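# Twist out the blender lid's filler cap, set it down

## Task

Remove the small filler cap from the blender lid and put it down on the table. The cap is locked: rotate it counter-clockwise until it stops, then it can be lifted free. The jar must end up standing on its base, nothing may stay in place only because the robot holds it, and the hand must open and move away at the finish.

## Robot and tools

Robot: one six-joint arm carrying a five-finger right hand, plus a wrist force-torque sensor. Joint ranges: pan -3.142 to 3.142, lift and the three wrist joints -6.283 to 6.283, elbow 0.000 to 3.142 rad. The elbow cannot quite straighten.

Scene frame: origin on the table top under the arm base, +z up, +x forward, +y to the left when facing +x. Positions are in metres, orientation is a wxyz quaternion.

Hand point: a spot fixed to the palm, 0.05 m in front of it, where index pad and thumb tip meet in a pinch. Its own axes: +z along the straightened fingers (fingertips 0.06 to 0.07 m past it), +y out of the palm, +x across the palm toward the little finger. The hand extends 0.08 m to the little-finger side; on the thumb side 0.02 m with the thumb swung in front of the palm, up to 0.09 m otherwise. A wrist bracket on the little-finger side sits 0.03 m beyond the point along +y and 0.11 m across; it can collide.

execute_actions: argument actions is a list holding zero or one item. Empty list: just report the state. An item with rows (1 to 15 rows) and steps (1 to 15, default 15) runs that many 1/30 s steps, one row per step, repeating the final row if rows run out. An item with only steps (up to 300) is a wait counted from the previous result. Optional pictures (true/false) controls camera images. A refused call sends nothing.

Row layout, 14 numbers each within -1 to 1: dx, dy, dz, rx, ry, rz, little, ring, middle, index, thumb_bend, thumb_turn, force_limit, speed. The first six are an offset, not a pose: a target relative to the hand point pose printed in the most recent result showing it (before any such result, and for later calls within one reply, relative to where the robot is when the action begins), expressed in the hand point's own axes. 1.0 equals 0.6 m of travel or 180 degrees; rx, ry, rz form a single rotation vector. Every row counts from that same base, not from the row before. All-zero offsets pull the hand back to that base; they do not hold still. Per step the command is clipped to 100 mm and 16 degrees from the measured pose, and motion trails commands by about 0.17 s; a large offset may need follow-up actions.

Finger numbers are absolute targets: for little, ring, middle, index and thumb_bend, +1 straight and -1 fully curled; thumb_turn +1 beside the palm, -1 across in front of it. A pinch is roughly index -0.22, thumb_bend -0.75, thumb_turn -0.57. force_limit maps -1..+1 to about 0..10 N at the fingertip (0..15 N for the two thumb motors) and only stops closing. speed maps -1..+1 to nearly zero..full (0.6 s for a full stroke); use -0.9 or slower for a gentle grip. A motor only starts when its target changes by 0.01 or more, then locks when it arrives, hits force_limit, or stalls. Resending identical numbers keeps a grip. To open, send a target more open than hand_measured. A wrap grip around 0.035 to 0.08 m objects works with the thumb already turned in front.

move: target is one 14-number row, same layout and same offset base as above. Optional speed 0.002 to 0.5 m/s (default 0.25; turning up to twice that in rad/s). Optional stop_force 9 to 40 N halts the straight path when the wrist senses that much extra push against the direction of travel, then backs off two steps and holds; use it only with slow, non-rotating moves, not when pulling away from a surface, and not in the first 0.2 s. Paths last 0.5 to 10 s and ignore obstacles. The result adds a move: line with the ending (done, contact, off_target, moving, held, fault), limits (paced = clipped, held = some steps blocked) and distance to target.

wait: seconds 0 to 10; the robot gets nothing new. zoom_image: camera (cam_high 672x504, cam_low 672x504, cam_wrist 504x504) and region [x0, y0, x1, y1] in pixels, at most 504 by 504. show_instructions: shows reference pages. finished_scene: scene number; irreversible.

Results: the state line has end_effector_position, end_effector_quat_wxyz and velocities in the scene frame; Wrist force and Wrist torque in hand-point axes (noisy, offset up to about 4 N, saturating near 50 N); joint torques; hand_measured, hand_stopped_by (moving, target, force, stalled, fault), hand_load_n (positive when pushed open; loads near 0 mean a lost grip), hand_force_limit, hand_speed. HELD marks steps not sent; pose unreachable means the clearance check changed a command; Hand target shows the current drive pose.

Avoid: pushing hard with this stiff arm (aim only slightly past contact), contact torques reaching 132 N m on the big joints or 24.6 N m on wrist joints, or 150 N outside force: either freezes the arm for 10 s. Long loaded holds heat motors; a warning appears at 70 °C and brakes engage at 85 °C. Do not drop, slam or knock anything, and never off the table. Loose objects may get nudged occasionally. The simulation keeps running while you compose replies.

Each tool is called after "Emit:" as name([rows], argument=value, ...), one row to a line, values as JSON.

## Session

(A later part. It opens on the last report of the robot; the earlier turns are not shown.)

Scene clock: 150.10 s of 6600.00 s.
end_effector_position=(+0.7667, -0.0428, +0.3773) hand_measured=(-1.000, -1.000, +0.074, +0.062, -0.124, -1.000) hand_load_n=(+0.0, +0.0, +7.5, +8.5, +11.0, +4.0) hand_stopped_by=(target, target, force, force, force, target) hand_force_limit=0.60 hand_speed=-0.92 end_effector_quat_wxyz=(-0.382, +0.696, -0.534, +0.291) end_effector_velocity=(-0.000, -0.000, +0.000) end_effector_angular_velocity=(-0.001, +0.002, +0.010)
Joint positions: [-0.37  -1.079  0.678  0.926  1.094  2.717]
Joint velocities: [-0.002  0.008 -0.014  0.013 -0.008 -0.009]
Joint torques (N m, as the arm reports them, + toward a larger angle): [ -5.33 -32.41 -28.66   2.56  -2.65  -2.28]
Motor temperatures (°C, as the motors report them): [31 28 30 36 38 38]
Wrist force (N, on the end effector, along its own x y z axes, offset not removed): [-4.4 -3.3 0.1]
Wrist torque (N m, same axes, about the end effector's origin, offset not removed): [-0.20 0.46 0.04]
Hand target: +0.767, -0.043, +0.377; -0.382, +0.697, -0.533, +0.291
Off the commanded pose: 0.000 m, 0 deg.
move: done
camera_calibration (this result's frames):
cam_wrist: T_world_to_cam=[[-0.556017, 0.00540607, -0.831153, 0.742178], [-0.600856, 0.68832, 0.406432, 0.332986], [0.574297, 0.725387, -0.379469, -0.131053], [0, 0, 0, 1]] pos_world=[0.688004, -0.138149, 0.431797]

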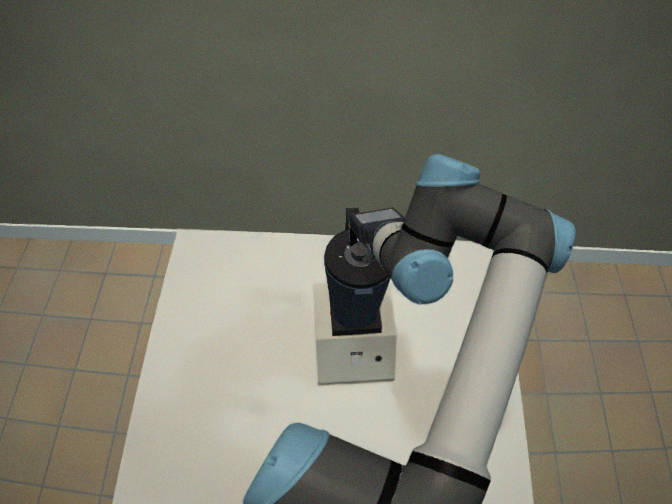

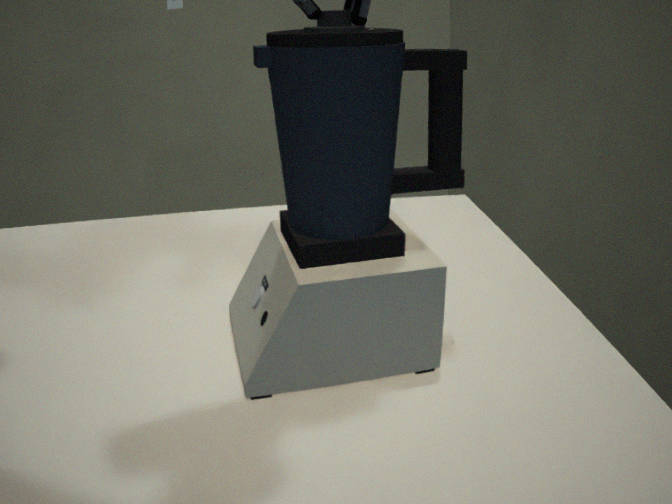

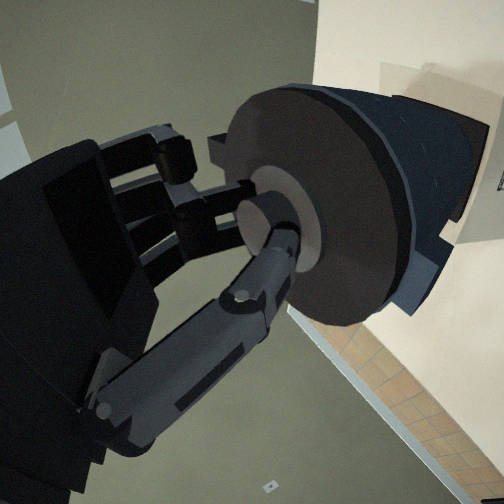

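Emit:
move(target=[0,0,0,0,0,0,-1,-1,0.25,0.25,0.1,-1,0.6,-0.3])

Emit:
move(target=[0.0008,-0.0082,0.0128,0,0.257,0.1653,-1,-1,0.25,0.25,0.1,-1,0.6,-0.3], speed=0.2)

Emit:
move(target=[0,0,0,0,0,0,-1,-1,-0.3,-0.3,-0.5,-1,-0.85,-0.85])

Emit:
zoom_image(camera="cam_wrist", region=[200, 140, 380, 310])

Scene clock: 167.47 s of 6600.00 s.
end_effector_position=(+0.7667, -0.0429, +0.3773) hand_measured=(-1.000, -1.000, +0.250, +0.250, +0.100, -1.000) hand_load_n=(+0.0, +0.0, +0.0, +0.0, +0.0, +0.0) hand_stopped_by=(target, target, target, target, target, target) hand_force_limit=0.60 hand_speed=-0.30 end_effector_quat_wxyz=(-0.382, +0.696, -0.534, +0.291) end_effector_velocity=(-0.000, +0.000, +0.000) end_effector_angular_velocity=(-0.000, +0.000, -0.001)
Joint positions: [-0.37  -1.079  0.678  0.927  1.094  2.717]
Joint velocities: [ 0.001 -0.001  0.001  0.     0.001  0.   ]
Joint torques (N m, as the arm reports them, + toward a larger angle): [ 15.9  -61.    -7.73  -1.59   2.02   2.06]
Motor temperatures (°C, as the motors report them): [31 28 30 36 38 38]
Wrist force (N, on the end effector, along its own x y z axes, offset not removed): [-3.6 -2.8 -0.9]
Wrist torque (N m, same axes, about the end effector's origin, offset not removed): [-0.35 0.70 -0.23]
Hand target: +0.767, -0.043, +0.377; -0.382, +0.696, -0.534, +0.291
Off the commanded pose: 0.000 m, 0 deg.
After step 90, 13.67 s passed at rest.
move: done
camera_calibration (this result's frames):
cam_wrist: T_world_to_cam=[[-0.556034, 0.00542684, -0.831142, 0.742181], [-0.600813, 0.688354, 0.406439, 0.333005], [0.574325, 0.725355, -0.379488, -0.131034], [0, 0, 0, 1]] pos_world=[0.688008, -0.138206, 0.431786]

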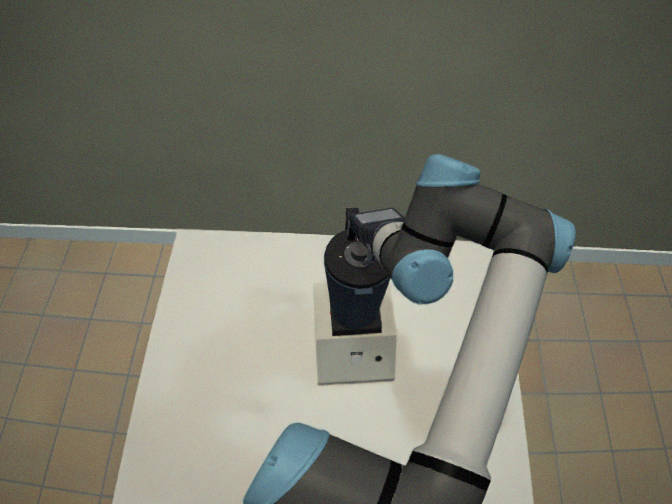

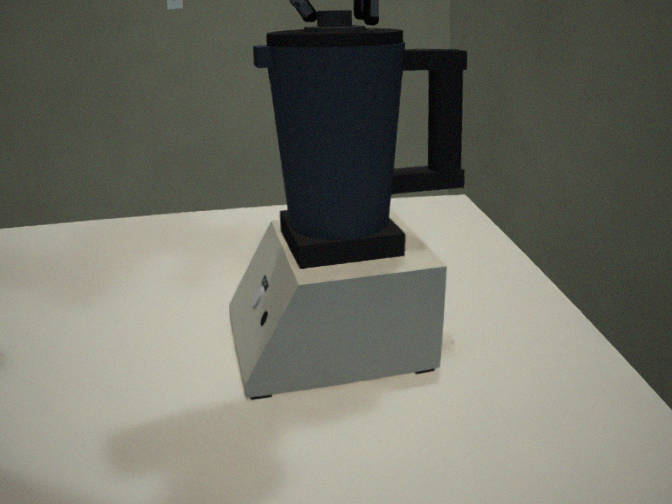

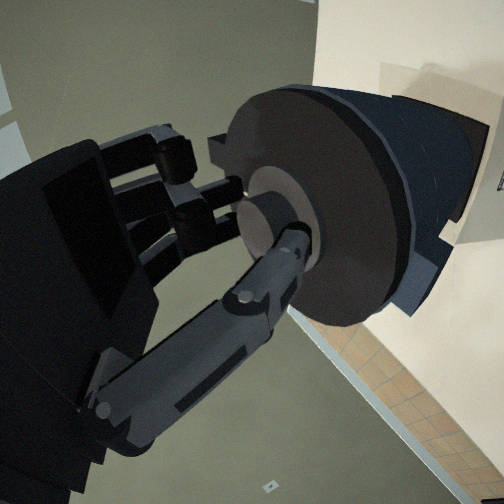

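Scene clock: 170.37 s of 6600.00 s.
end_effector_position=(+0.7758, -0.0411, +0.3771) hand_measured=(-1.000, -1.000, +0.250, +0.250, +0.100, -1.000) hand_load_n=(+0.0, +0.0, +0.0, +0.0, +0.0, +0.0) hand_stopped_by=(target, target, target, target, target, target) hand_force_limit=0.60 hand_speed=-0.30 end_effector_quat_wxyz=(+0.204, -0.372, +0.795, -0.434) end_effector_velocity=(+0.001, +0.000, -0.000) end_effector_angular_velocity=(+0.002, +0.004, -0.010)
Joint positions: [-0.05  -1.017  0.623  0.876  2.173  3.428]
Joint velocities: [ 0.003  0.013 -0.022  0.018  0.01   0.01 ]
Joint torques (N m, as the arm reports them, + toward a larger angle): [ 17.35 -33.44 -28.9    2.25   3.09   2.41]
Motor temperatures (°C, as the motors report them): [31 28 30 36 38 38]
Wrist force (N, on the end effector, along its own x y z axes, offset not removed): [-2.5 -2.6 1.0]
Wrist torque (N m, same axes, about the end effector's origin, offset not removed): [-0.30 0.44 -0.18]
Hand target: +0.776, -0.041, +0.377; +0.204, -0.371, +0.795, -0.434
Off the commanded pose: 0.000 m, 0 deg.
move: done
camera_calibration (this result's frames):
cam_wrist: T_world_to_cam=[[-0.315543, 0.459747, -0.8301, 0.578741], [0.218553, 0.886484, 0.407898, -0.290773], [0.9234, -0.0527119, -0.380203, -0.440066], [0, 0, 0, 1]] pos_world=[0.652524, -0.0315059, 0.431704]

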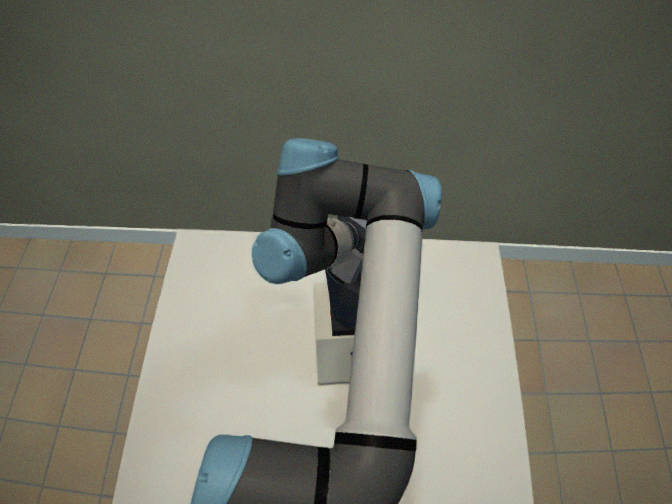

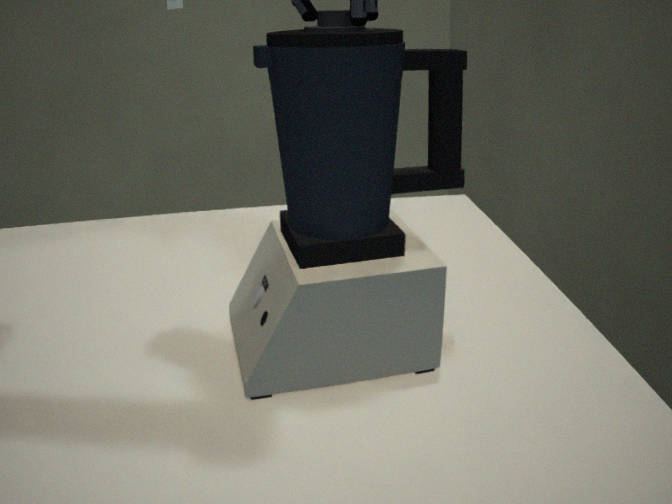

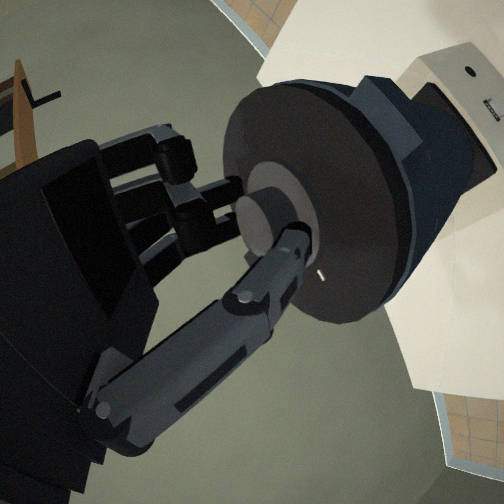

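Scene clock: 171.73 s of 6600.00 s.
end_effector_position=(+0.7758, -0.0411, +0.3771) hand_measured=(-1.000, -1.000, +0.102, +0.076, -0.076, -1.000) hand_load_n=(+0.0, +0.0, +1.0, +1.0, +1.0, +0.0) hand_stopped_by=(target, target, force, force, force, target) hand_force_limit=-0.85 hand_speed=-0.85 end_effector_quat_wxyz=(+0.204, -0.372, +0.795, -0.434) end_effector_velocity=(-0.000, +0.000, +0.001) end_effector_angular_velocity=(+0.000, -0.002, +0.000)
Joint positions: [-0.05  -1.017  0.623  0.876  2.173  3.428]
Joint velocities: [-0.    -0.001 -0.     0.    -0.001  0.   ]
Joint torques (N m, as the arm reports them, + toward a larger angle): [ -2.38 -61.58  -8.3    0.31  -2.29  -1.89]
Motor temperatures (°C, as the motors report them): [31 28 30 36 38 38]
Wrist force (N, on the end effector, along its own x y z axes, offset not removed): [-3.6 -4.2 0.8]
Wrist torque (N m, same axes, about the end effector's origin, offset not removed): [-0.34 0.59 -0.17]
Hand target: +0.776, -0.041, +0.377; +0.204, -0.372, +0.795, -0.434
Off the commanded pose: 0.000 m, 0 deg.
move: done
camera_calibration (this result's frames):
cam_wrist: T_world_to_cam=[[-0.315518, 0.459747, -0.830109, 0.578728], [0.218535, 0.886484, 0.407907, -0.290768], [0.923413, -0.0527058, -0.380173, -0.440094], [0, 0, 0, 1]] pos_world=[0.652531, -0.0315031, 0.431701]

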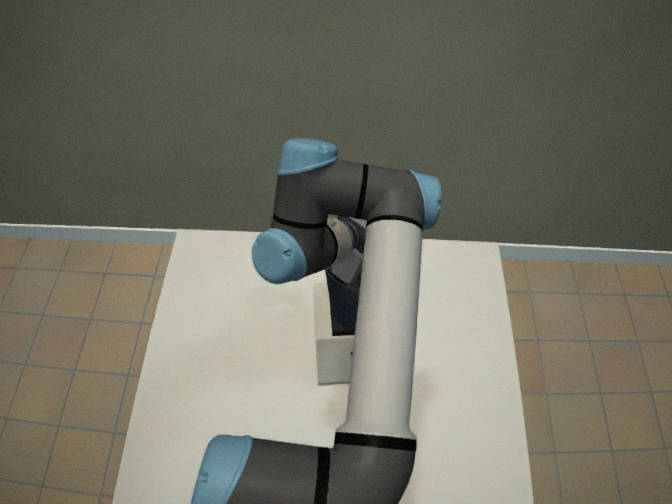

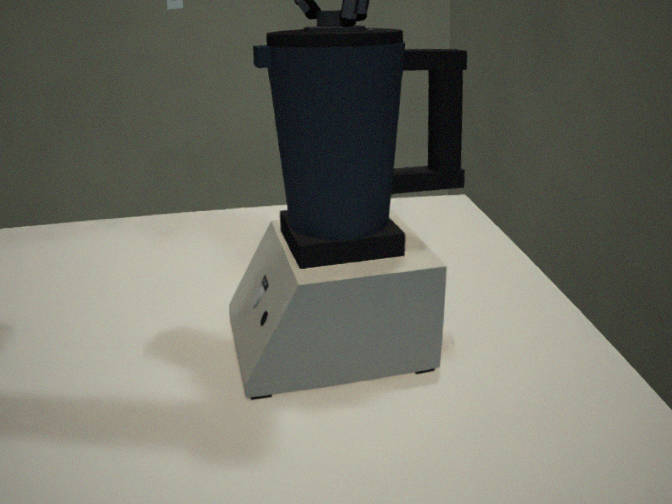

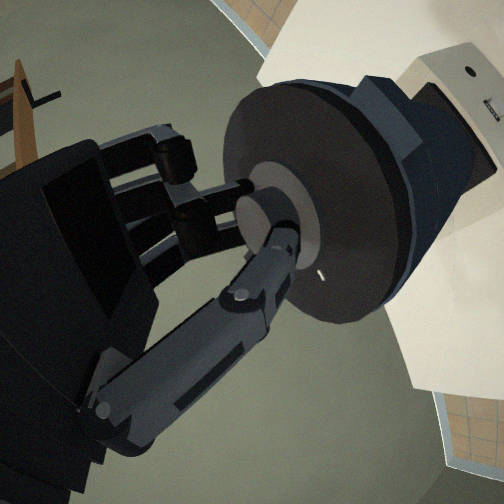

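Region (200, 140, 380, 310) of cam_wrist's 504x504 image, scaled by 2.800, with more detail than that image has.

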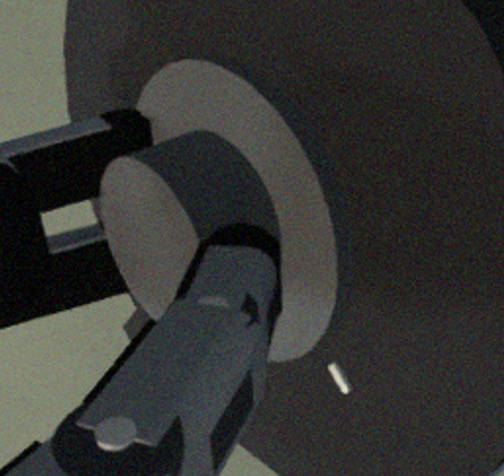

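Emit:
move(target=[0,0,0,0,0,0,-1,-1,-0.35,-0.35,-0.55,-1,0.6,-0.92])

Emit:
move(target=[0.0027,0.0031,-0.0048,0,-0.0934,-0.0601,-1,-1,-0.35,-0.35,-0.55,-1,0.6,-0.92], speed=0.15)

Emit:
move(target=[0.0027,0.0031,-0.0048,0,-0.0934,-0.0601,-1,-1,-0.35,-0.35,-0.55,-1,0.6,-0.92], speed=0.1)

Scene clock: 193.97 s of 6600.00 s.
end_effector_position=(+0.7758, -0.0411, +0.3771) hand_measured=(-1.000, -1.000, +0.078, +0.048, -0.114, -1.000) hand_load_n=(+0.0, +0.0, +8.5, +9.5, +11.5, +0.5) hand_stopped_by=(target, target, force, force, force, target) hand_force_limit=0.60 hand_speed=-0.92 end_effector_quat_wxyz=(+0.204, -0.372, +0.795, -0.434) end_effector_velocity=(+0.000, +0.000, +0.000) end_effector_angular_velocity=(+0.001, -0.001, -0.000)
Joint positions: [-0.05  -1.017  0.623  0.876  2.173  3.428]
Joint velocities: [-0.    -0.001  0.001 -0.001 -0.001  0.001]
Joint torques (N m, as the arm reports them, + toward a larger angle): [  1.58 -52.48 -12.06   1.    -1.03  -1.9 ]
Motor temperatures (°C, as the motors report them): [31 28 30 36 38 38]
Wrist force (N, on the end effector, along its own x y z axes, offset not removed): [-2.8 -5.3 2.2]
Wrist torque (N m, same axes, about the end effector's origin, offset not removed): [-0.06 0.48 -0.15]
Hand target: +0.776, -0.041, +0.377; +0.204, -0.372, +0.795, -0.434
Off the commanded pose: 0.000 m, 0 deg.
After step 90, 18.23 s passed at rest.
move: done
camera_calibration (this result's frames):
cam_wrist: T_world_to_cam=[[-0.315522, 0.45975, -0.830106, 0.578743], [0.218554, 0.886482, 0.407902, -0.290772], [0.923407, -0.0527204, -0.380185, -0.440069], [0, 0, 0, 1]] pos_world=[0.652518, -0.0315141, 0.431717]

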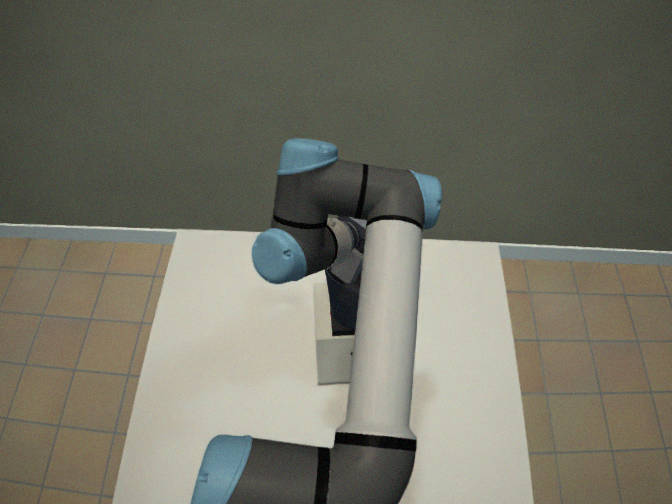

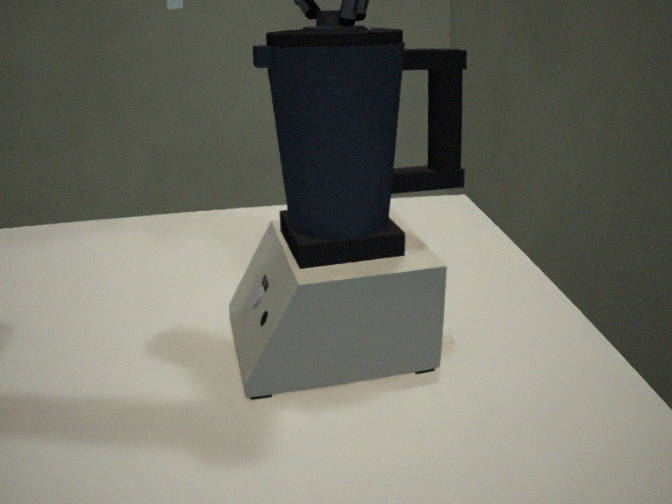

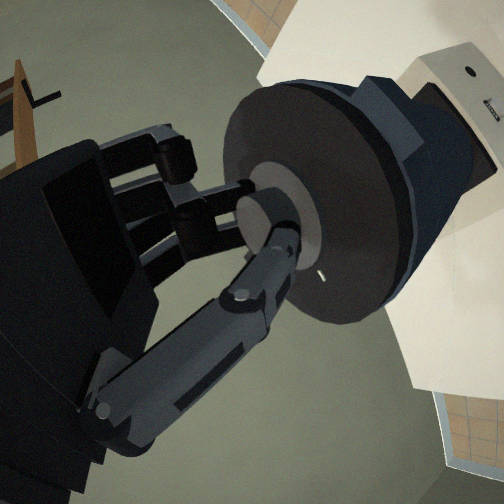

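Scene clock: 195.53 s of 6600.00 s.
end_effector_position=(+0.7720, -0.0401, +0.3771) hand_measured=(-1.000, -1.000, +0.078, +0.048, -0.114, -1.000) hand_load_n=(+0.0, +0.0, +7.0, +9.5, +11.5, +4.0) hand_stopped_by=(target, target, force, force, force, target) hand_force_limit=0.60 hand_speed=-0.92 end_effector_quat_wxyz=(+0.276, -0.503, +0.719, -0.392) end_effector_velocity=(-0.000, +0.000, -0.000) end_effector_angular_velocity=(+0.001, -0.001, +0.013)
Joint positions: [-0.164 -1.148  0.808  0.751  1.781  3.165]
Joint velocities: [-0.005 -0.003  0.005 -0.003 -0.016 -0.008]
Joint torques (N m, as the arm reports them, + toward a larger angle): [ -4.34 -55.35  -7.26  -1.29  -2.84  -2.26]
Motor temperatures (°C, as the motors report them): [31 28 30 36 38 38]
Wrist force (N, on the end effector, along its own x y z axes, offset not removed): [-4.1 -4.4 1.8]
Wrist torque (N m, same axes, about the end effector's origin, offset not removed): [-0.03 0.67 -0.15]
Hand target: +0.772, -0.040, +0.377; +0.276, -0.504, +0.718, -0.392
Off the commanded pose: 0.000 m, 0 deg.
move: done
camera_calibration (this result's frames):
cam_wrist: T_world_to_cam=[[-0.452759, 0.324201, -0.830604, 0.67784], [-0.0967409, 0.908193, 0.407218, -0.046329], [0.886369, 0.264725, -0.379829, -0.395395], [0, 0, 0, 1]] pos_world=[0.652882, -0.0730094, 0.4317]

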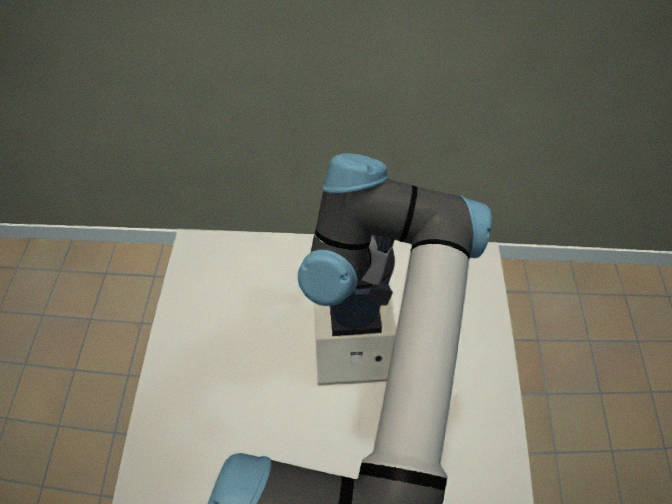

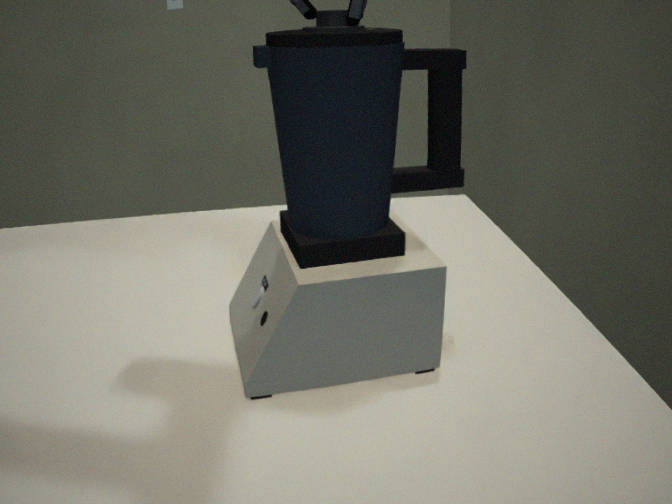

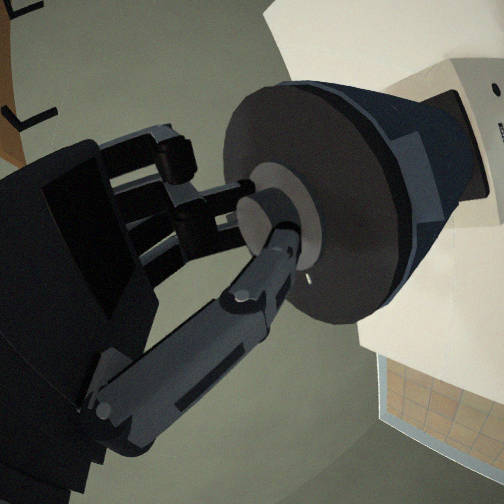

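Scene clock: 197.63 s of 6600.00 s.
end_effector_position=(+0.7682, -0.0404, +0.3772) hand_measured=(-1.000, -1.000, +0.078, +0.048, -0.114, -1.000) hand_load_n=(+0.0, +0.0, +7.0, +10.0, +11.5, +6.5) hand_stopped_by=(target, target, force, force, force, target) hand_force_limit=0.60 hand_speed=-0.92 end_effector_quat_wxyz=(-0.340, +0.620, -0.621, +0.339) end_effector_velocity=(+0.000, +0.000, -0.002) end_effector_angular_velocity=(+0.001, +0.003, +0.013)
Joint positions: [-0.288 -1.158  0.807  0.789  1.378  2.925]
Joint velocities: [-0.004  0.005 -0.004  0.006 -0.015 -0.009]
Joint torques (N m, as the arm reports them, + toward a larger angle): [ -6.73 -31.02 -24.57   3.37  -2.09  -2.  ]
Motor temperatures (°C, as the motors report them): [31 28 30 36 38 38]
Wrist force (N, on the end effector, along its own x y z axes, offset not removed): [-5.5 -5.4 0.6]
Wrist torque (N m, same axes, about the end effector's origin, offset not removed): [0.06 0.59 -0.09]
Hand target: +0.768, -0.040, +0.377; -0.340, +0.620, -0.620, +0.339
Off the commanded pose: 0.000 m, 0 deg.
move: done
camera_calibration (this result's frames):
cam_wrist: T_world_to_cam=[[-0.535449, 0.150134, -0.831116, 0.732951], [-0.400641, 0.82115, 0.406447, 0.18379], [0.743493, 0.550611, -0.379534, -0.270715], [0, 0, 0, 1]] pos_world=[0.667366, -0.111901, 0.431721]

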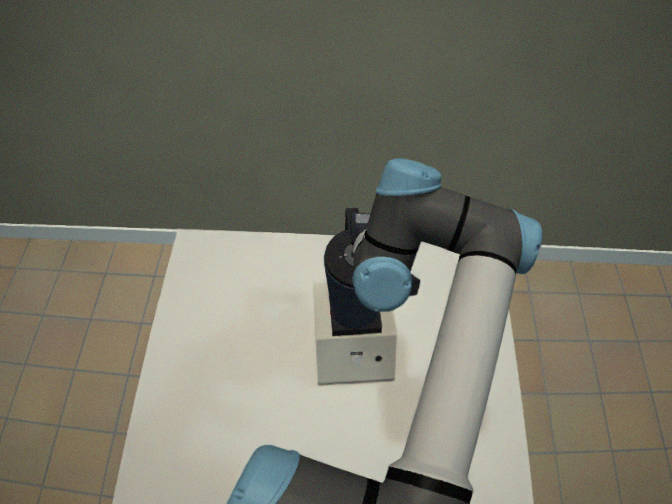

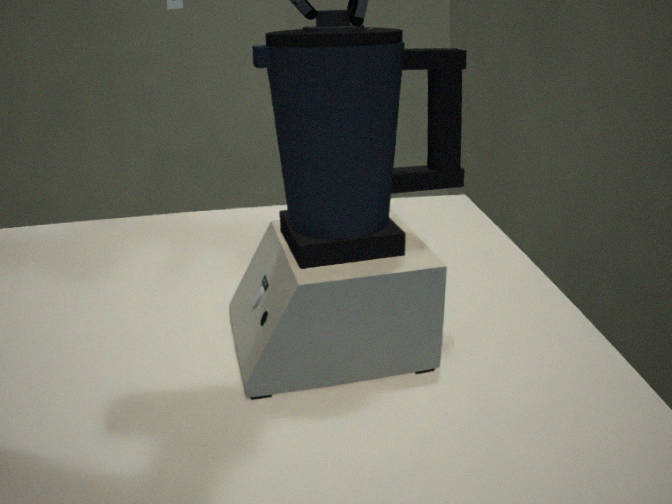

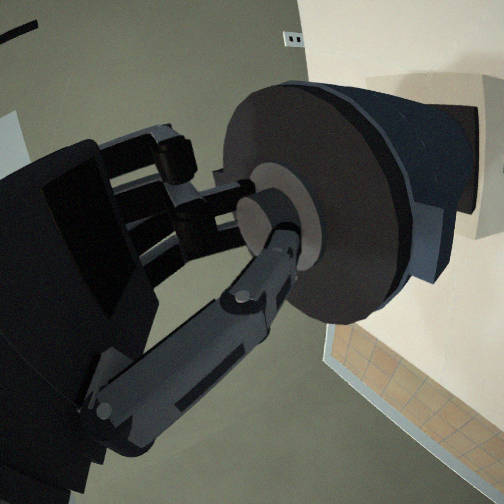

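Thumb-turn load rose (likely at the stop). Check the marks.

Emit:
zoom_image(camera="cam_high", region=[320, 225, 380, 275])

Region (320, 225, 380, 275) of cam_high's 672x504 image, scaled by 8.400, with more detail than that image has.

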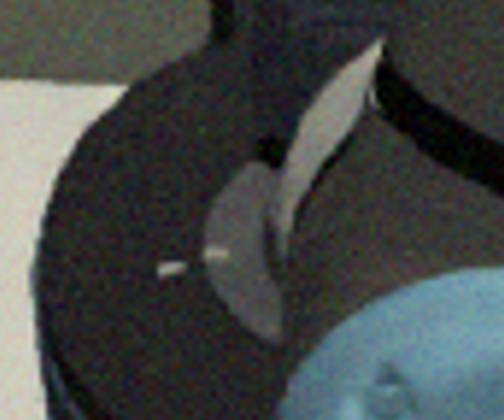

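Emit:
move(target=[0,-0.0112,-0.0072,0,0,0,-1,-1,-0.35,-0.35,-0.55,-1,0.6,-0.92], speed=0.01)

Emit:
zoom_image(camera="cam_low", region=[265, 0, 405, 70])

Scene clock: 210.83 s of 6600.00 s.
end_effector_position=(+0.7682, -0.0404, +0.3850) hand_measured=(-1.000, -1.000, +0.078, +0.048, -0.114, -1.000) hand_load_n=(+0.0, +0.0, +7.0, +8.5, +12.5, +2.5) hand_stopped_by=(target, target, force, force, force, target) hand_force_limit=0.60 hand_speed=-0.92 end_effector_quat_wxyz=(-0.340, +0.620, -0.621, +0.339) end_effector_velocity=(-0.000, +0.000, +0.001) end_effector_angular_velocity=(+0.000, +0.002, -0.000)
Joint positions: [-0.287 -1.152  0.778  0.813  1.379  2.925]
Joint velocities: [ 0.     0.002 -0.006  0.006  0.001  0.   ]
Joint torques (N m, as the arm reports them, + toward a larger angle): [ 14.81 -32.27 -30.73   2.45   2.52   1.84]
Motor temperatures (°C, as the motors report them): [31 28 30 36 38 38]
Wrist force (N, on the end effector, along its own x y z axes, offset not removed): [-2.5 -1.0 4.0]
Wrist torque (N m, same axes, about the end effector's origin, offset not removed): [-0.17 0.26 -0.05]
Hand target: +0.768, -0.040, +0.385; -0.340, +0.620, -0.621, +0.339
Off the commanded pose: 0.000 m, 0 deg.
After step 90, 9.17 s passed at rest.
move: done
camera_calibration (this result's frames):
cam_wrist: T_world_to_cam=[[-0.535366, 0.150108, -0.831174, 0.739411], [-0.400701, 0.821148, 0.406392, 0.18067], [0.74352, 0.550621, -0.379466, -0.267768], [0, 0, 0, 1]] pos_world=[0.667341, -0.11191, 0.439547]

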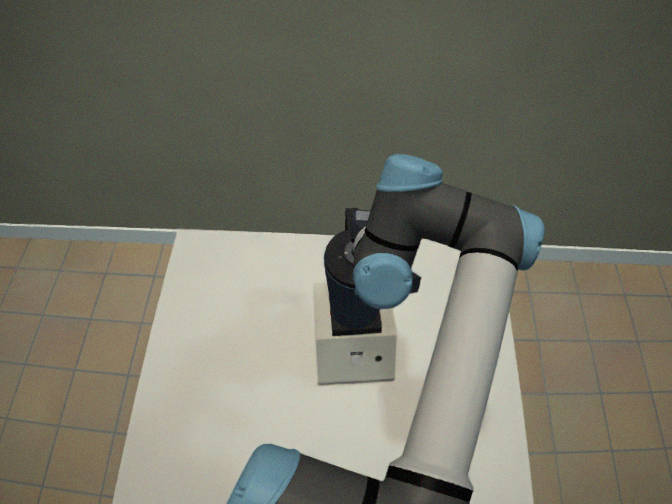

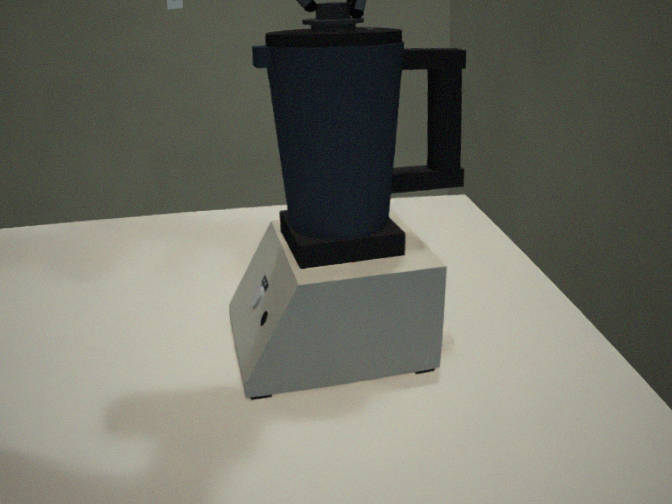

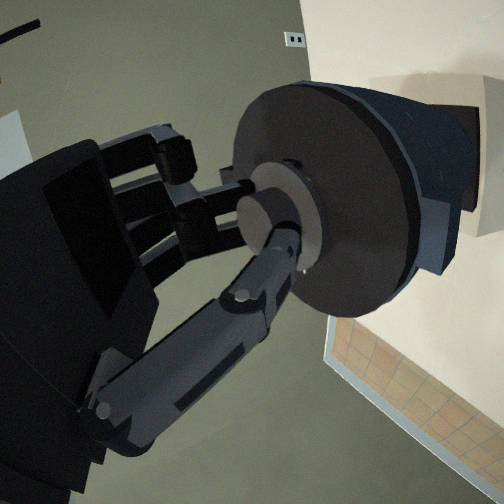

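Region (265, 0, 405, 70) of cam_low's 672x504 image, scaled by 3.600, with more detail than that image has.

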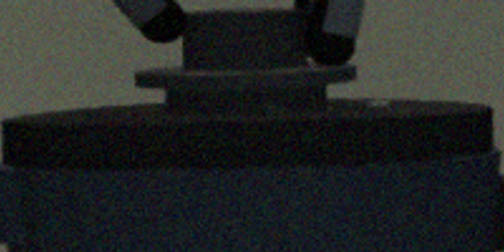

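Lifting 42 mm more.

Emit:
move(target=[0,-0.0589,-0.0379,0,0,0,-1,-1,-0.35,-0.35,-0.55,-1,0.6,-0.92], speed=0.03)

Scene clock: 218.20 s of 6600.00 s.
end_effector_position=(+0.7680, -0.0404, +0.4268) hand_measured=(-1.000, -1.000, +0.078, +0.048, -0.114, -1.000) hand_load_n=(+0.0, +0.0, +7.0, +8.0, +12.0, +0.0) hand_stopped_by=(target, target, force, force, force, target) hand_force_limit=0.60 hand_speed=-0.92 end_effector_quat_wxyz=(-0.340, +0.620, -0.621, +0.339) end_effector_velocity=(-0.000, -0.000, +0.003) end_effector_angular_velocity=(-0.001, +0.000, -0.001)
Joint positions: [-0.281 -1.107  0.594  0.951  1.384  2.928]
Joint velocities: [ 0.     0.003 -0.014  0.01   0.002 -0.   ]
Joint torques (N m, as the arm reports them, + toward a larger angle): [ 15.51 -31.36 -25.74   2.75   2.46   1.81]
Motor temperatures (°C, as the motors report them): [31 28 30 36 38 38]
Wrist force (N, on the end effector, along its own x y z axes, offset not removed): [-2.8 -0.6 -0.3]
Wrist torque (N m, same axes, about the end effector's origin, offset not removed): [0.09 0.51 -0.13]
Hand target: +0.768, -0.040, +0.427; -0.340, +0.620, -0.621, +0.339
Off the commanded pose: 0.000 m, 0 deg.
After step 90, 2.63 s passed at rest.
move: done
camera_calibration (this result's frames):
cam_wrist: T_world_to_cam=[[-0.535253, 0.150123, -0.831245, 0.774018], [-0.400734, 0.821158, 0.40634, 0.163675], [0.743584, 0.550603, -0.379368, -0.251862], [0, 0, 0, 1]] pos_world=[0.667166, -0.111925, 0.481342]

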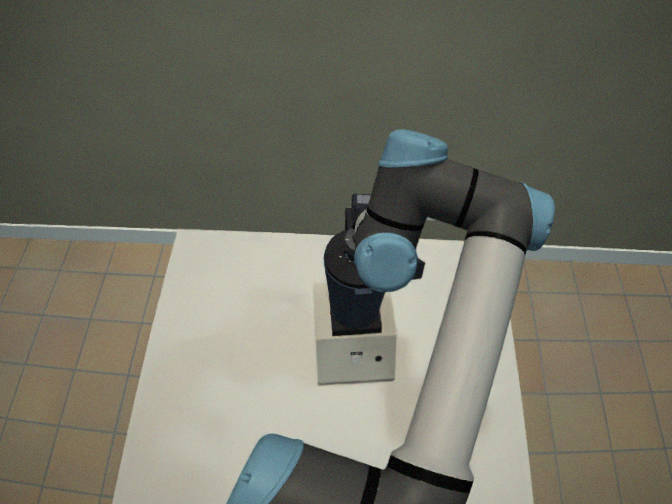

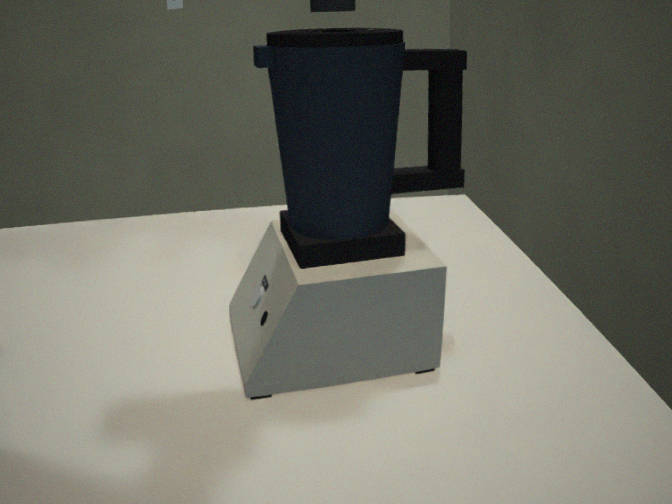

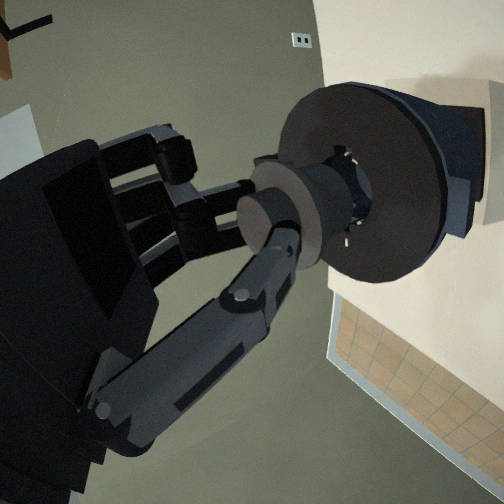

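Emit:
move(target=[-0.1,0.150,-0.236,0,0,0,-1,-1,-0.35,-0.35,-0.55,-1,0.6,-0.92], speed=0.2)

Emit:
move(target=[-0.133,0.617,0.1365,0,0,0,-1,-1,-0.35,-0.35,-0.55,-1,0.6,-0.92], speed=0.2)

Emit:
move(target=[0,0.035,0.0224,0,0,0,-1,-1,-0.35,-0.35,-0.55,-1,0.6,-0.92], speed=0.006, stop_force=9)

Scene clock: 235.50 s of 6600.00 s.
end_effector_position=(+0.6006, +0.0197, +0.4272) hand_measured=(-1.000, -1.000, +0.078, +0.048, -0.114, -1.000) hand_load_n=(+0.0, +0.0, +7.0, +8.0, +12.0, +0.0) hand_stopped_by=(target, target, force, force, force, target) hand_force_limit=0.60 hand_speed=-0.92 end_effector_quat_wxyz=(-0.340, +0.620, -0.621, +0.339) end_effector_velocity=(-0.003, +0.001, +0.001) end_effector_angular_velocity=(-0.000, -0.003, +0.001)
Joint positions: [-0.24  -1.599  1.291  0.743  1.421  2.945]
Joint velocities: [ 0.    -0.008  0.008 -0.002 -0.001 -0.   ]
Joint torques (N m, as the arm reports them, + toward a larger angle): [ 13.84 -41.89 -10.99  -1.91   2.53   1.99]
Motor temperatures (°C, as the motors report them): [31 29 30 36 38 38]
Wrist force (N, on the end effector, along its own x y z axes, offset not removed): [-3.3 -2.0 1.2]
Wrist torque (N m, same axes, about the end effector's origin, offset not removed): [-0.27 0.48 -0.22]
Hand target: +0.600, +0.020, +0.427; -0.340, +0.620, -0.621, +0.339
Off the commanded pose: 0.000 m, 0 deg.
After step 90, 12.83 s passed at rest.
move: done
camera_calibration (this result's frames):
cam_wrist: T_world_to_cam=[[-0.535412, 0.150076, -0.831151, 0.675737], [-0.400682, 0.821161, 0.406385, 0.0470085], [0.743497, 0.55061, -0.379526, -0.160138], [0, 0, 0, 1]] pos_world=[0.499695, -0.0518398, 0.481759]

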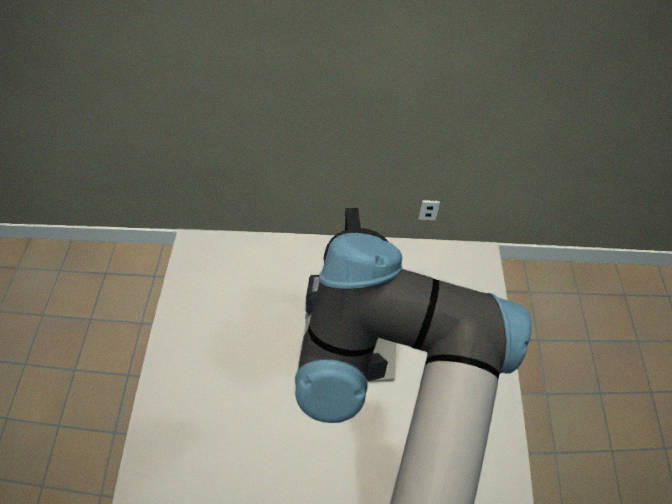

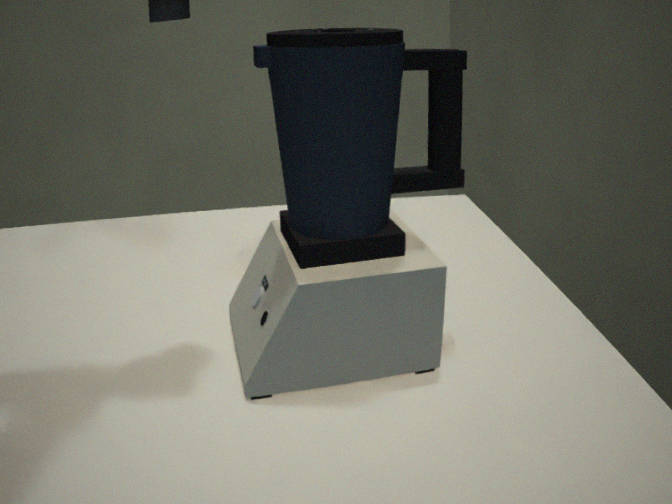

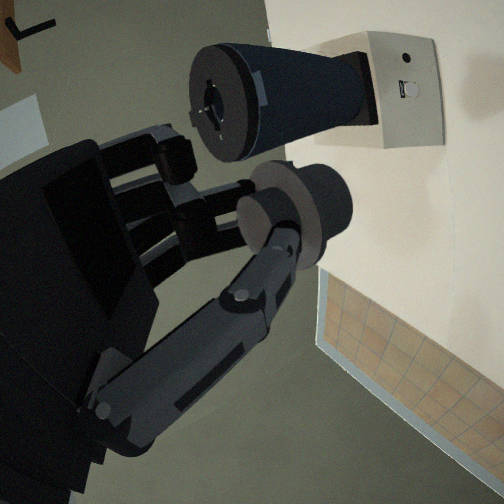

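Scene clock: 238.00 s of 6600.00 s.
end_effector_position=(+0.4704, +0.0997, +0.0714) hand_measured=(-1.000, -1.000, +0.078, +0.048, -0.114, -1.000) hand_load_n=(+0.0, +0.0, +7.0, +8.0, +12.0, +0.0) hand_stopped_by=(target, target, force, force, force, target) hand_force_limit=0.60 hand_speed=-0.92 end_effector_quat_wxyz=(-0.340, +0.620, -0.621, +0.339) end_effector_velocity=(+0.000, +0.001, -0.002) end_effector_angular_velocity=(-0.000, -0.003, +0.000)
Joint positions: [-0.165 -1.593  2.311 -0.286  1.489  2.977]
Joint velocities: [ 0.001  0.006  0.003 -0.012  0.001  0.   ]
Joint torques (N m, as the arm reports them, + toward a larger angle): [14.18 -5.33 -2.39 -2.    2.5   1.91]
Motor temperatures (°C, as the motors report them): [31 29 30 36 38 38]
Wrist force (N, on the end effector, along its own x y z axes, offset not removed): [-2.0 -1.2 -0.7]
Wrist torque (N m, same axes, about the end effector's origin, offset not removed): [0.00 0.43 -0.09]
Hand target: +0.470, +0.100, +0.071; -0.340, +0.620, -0.621, +0.339
Off the commanded pose: 0.001 m, 0 deg.
move: done
camera_calibration (this result's frames):
cam_wrist: T_world_to_cam=[[-0.535611, 0.150008, -0.831034, 0.298404], [-0.400641, 0.821153, 0.406442, 0.0737036], [0.743376, 0.550641, -0.379719, -0.242424], [0, 0, 0, 1]] pos_world=[0.36957, 0.028204, 0.125975]

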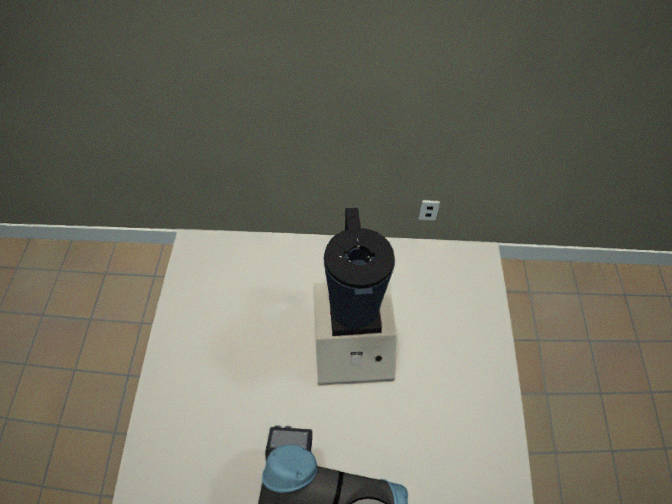

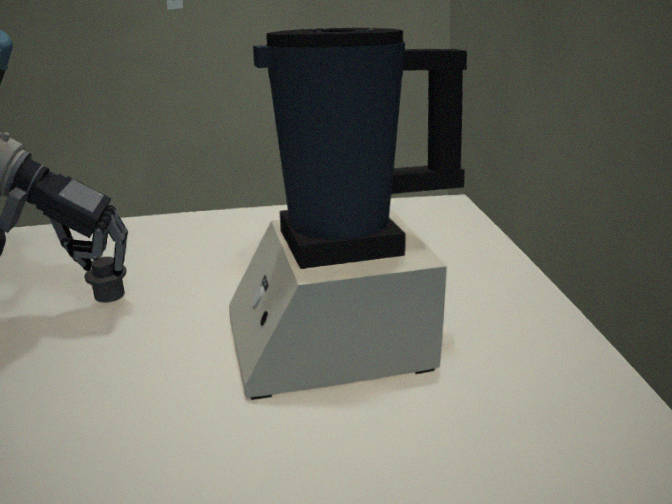

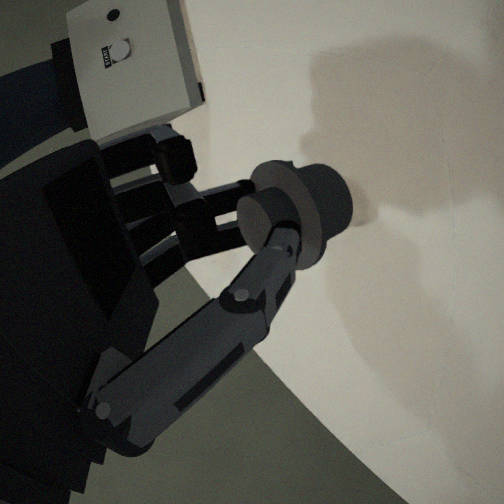

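Scene clock: 241.00 s of 6600.00 s.
end_effector_position=(+0.4703, +0.0998, +0.0555) hand_measured=(-1.000, -1.000, +0.078, +0.048, -0.114, -1.000) hand_load_n=(+0.0, +0.0, +6.5, +8.0, +11.0, +1.0) hand_stopped_by=(target, target, force, force, force, target) hand_force_limit=0.60 hand_speed=-0.92 end_effector_quat_wxyz=(-0.340, +0.620, -0.621, +0.339) end_effector_velocity=(-0.001, -0.000, +0.002) end_effector_angular_velocity=(+0.000, +0.002, -0.000)
Joint positions: [-0.171 -1.555  2.328 -0.34   1.484  2.974]
Joint velocities: [-0.    -0.005 -0.002  0.009  0.001  0.   ]
Joint torques (N m, as the arm reports them, + toward a larger angle): [  2.9  -25.58 -13.01   4.75   0.8   -1.6 ]
Motor temperatures (°C, as the motors report them): [31 29 30 36 38 38]
Wrist force (N, on the end effector, along its own x y z axes, offset not removed): [-4.3 -22.3 -12.5]
Wrist torque (N m, same axes, about the end effector's origin, offset not removed): [-0.05 0.63 -0.46]
Hand target: +0.470, +0.100, +0.056; -0.340, +0.620, -0.621, +0.339
Off the commanded pose: 0.009 m, 0 deg.
move: contact
camera_calibration (this result's frames):
cam_wrist: T_world_to_cam=[[-0.53573, 0.150028, -0.830954, 0.28522], [-0.4007, 0.821056, 0.406579, 0.0801189], [0.743258, 0.550779, -0.379749, -0.248381], [0, 0, 0, 1]] pos_world=[0.369516, 0.0282303, 0.110108]

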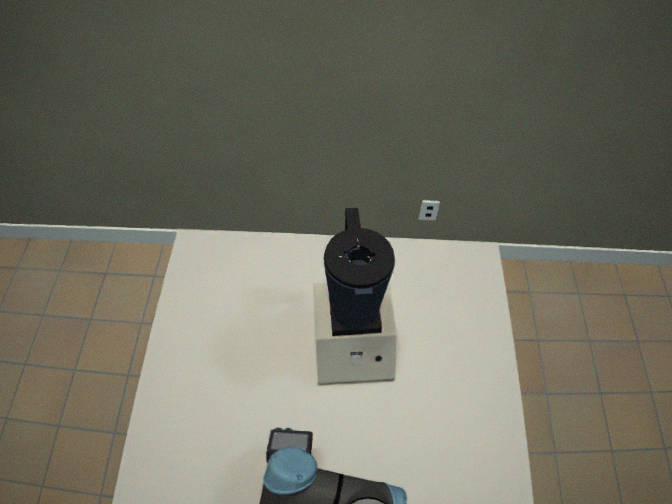

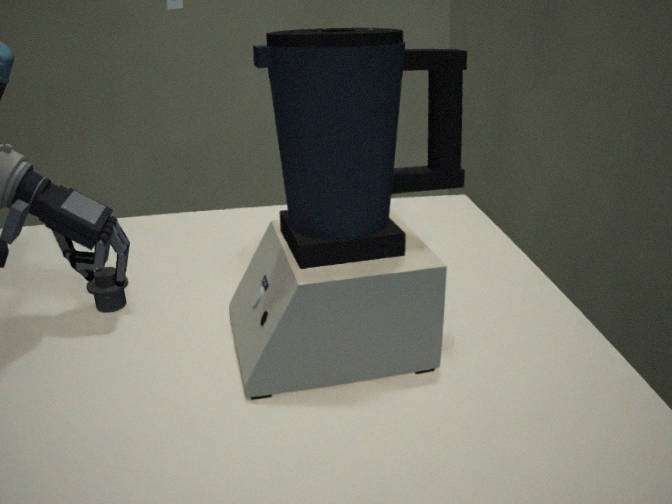

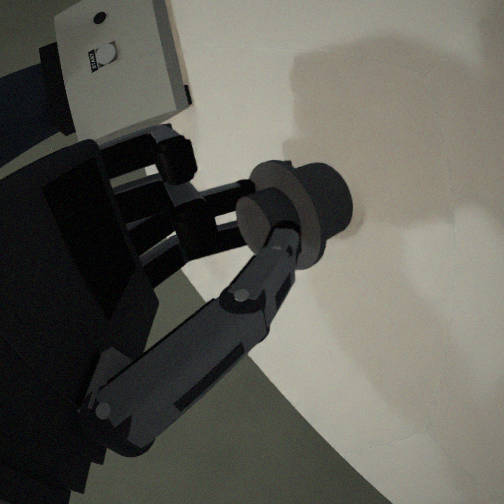

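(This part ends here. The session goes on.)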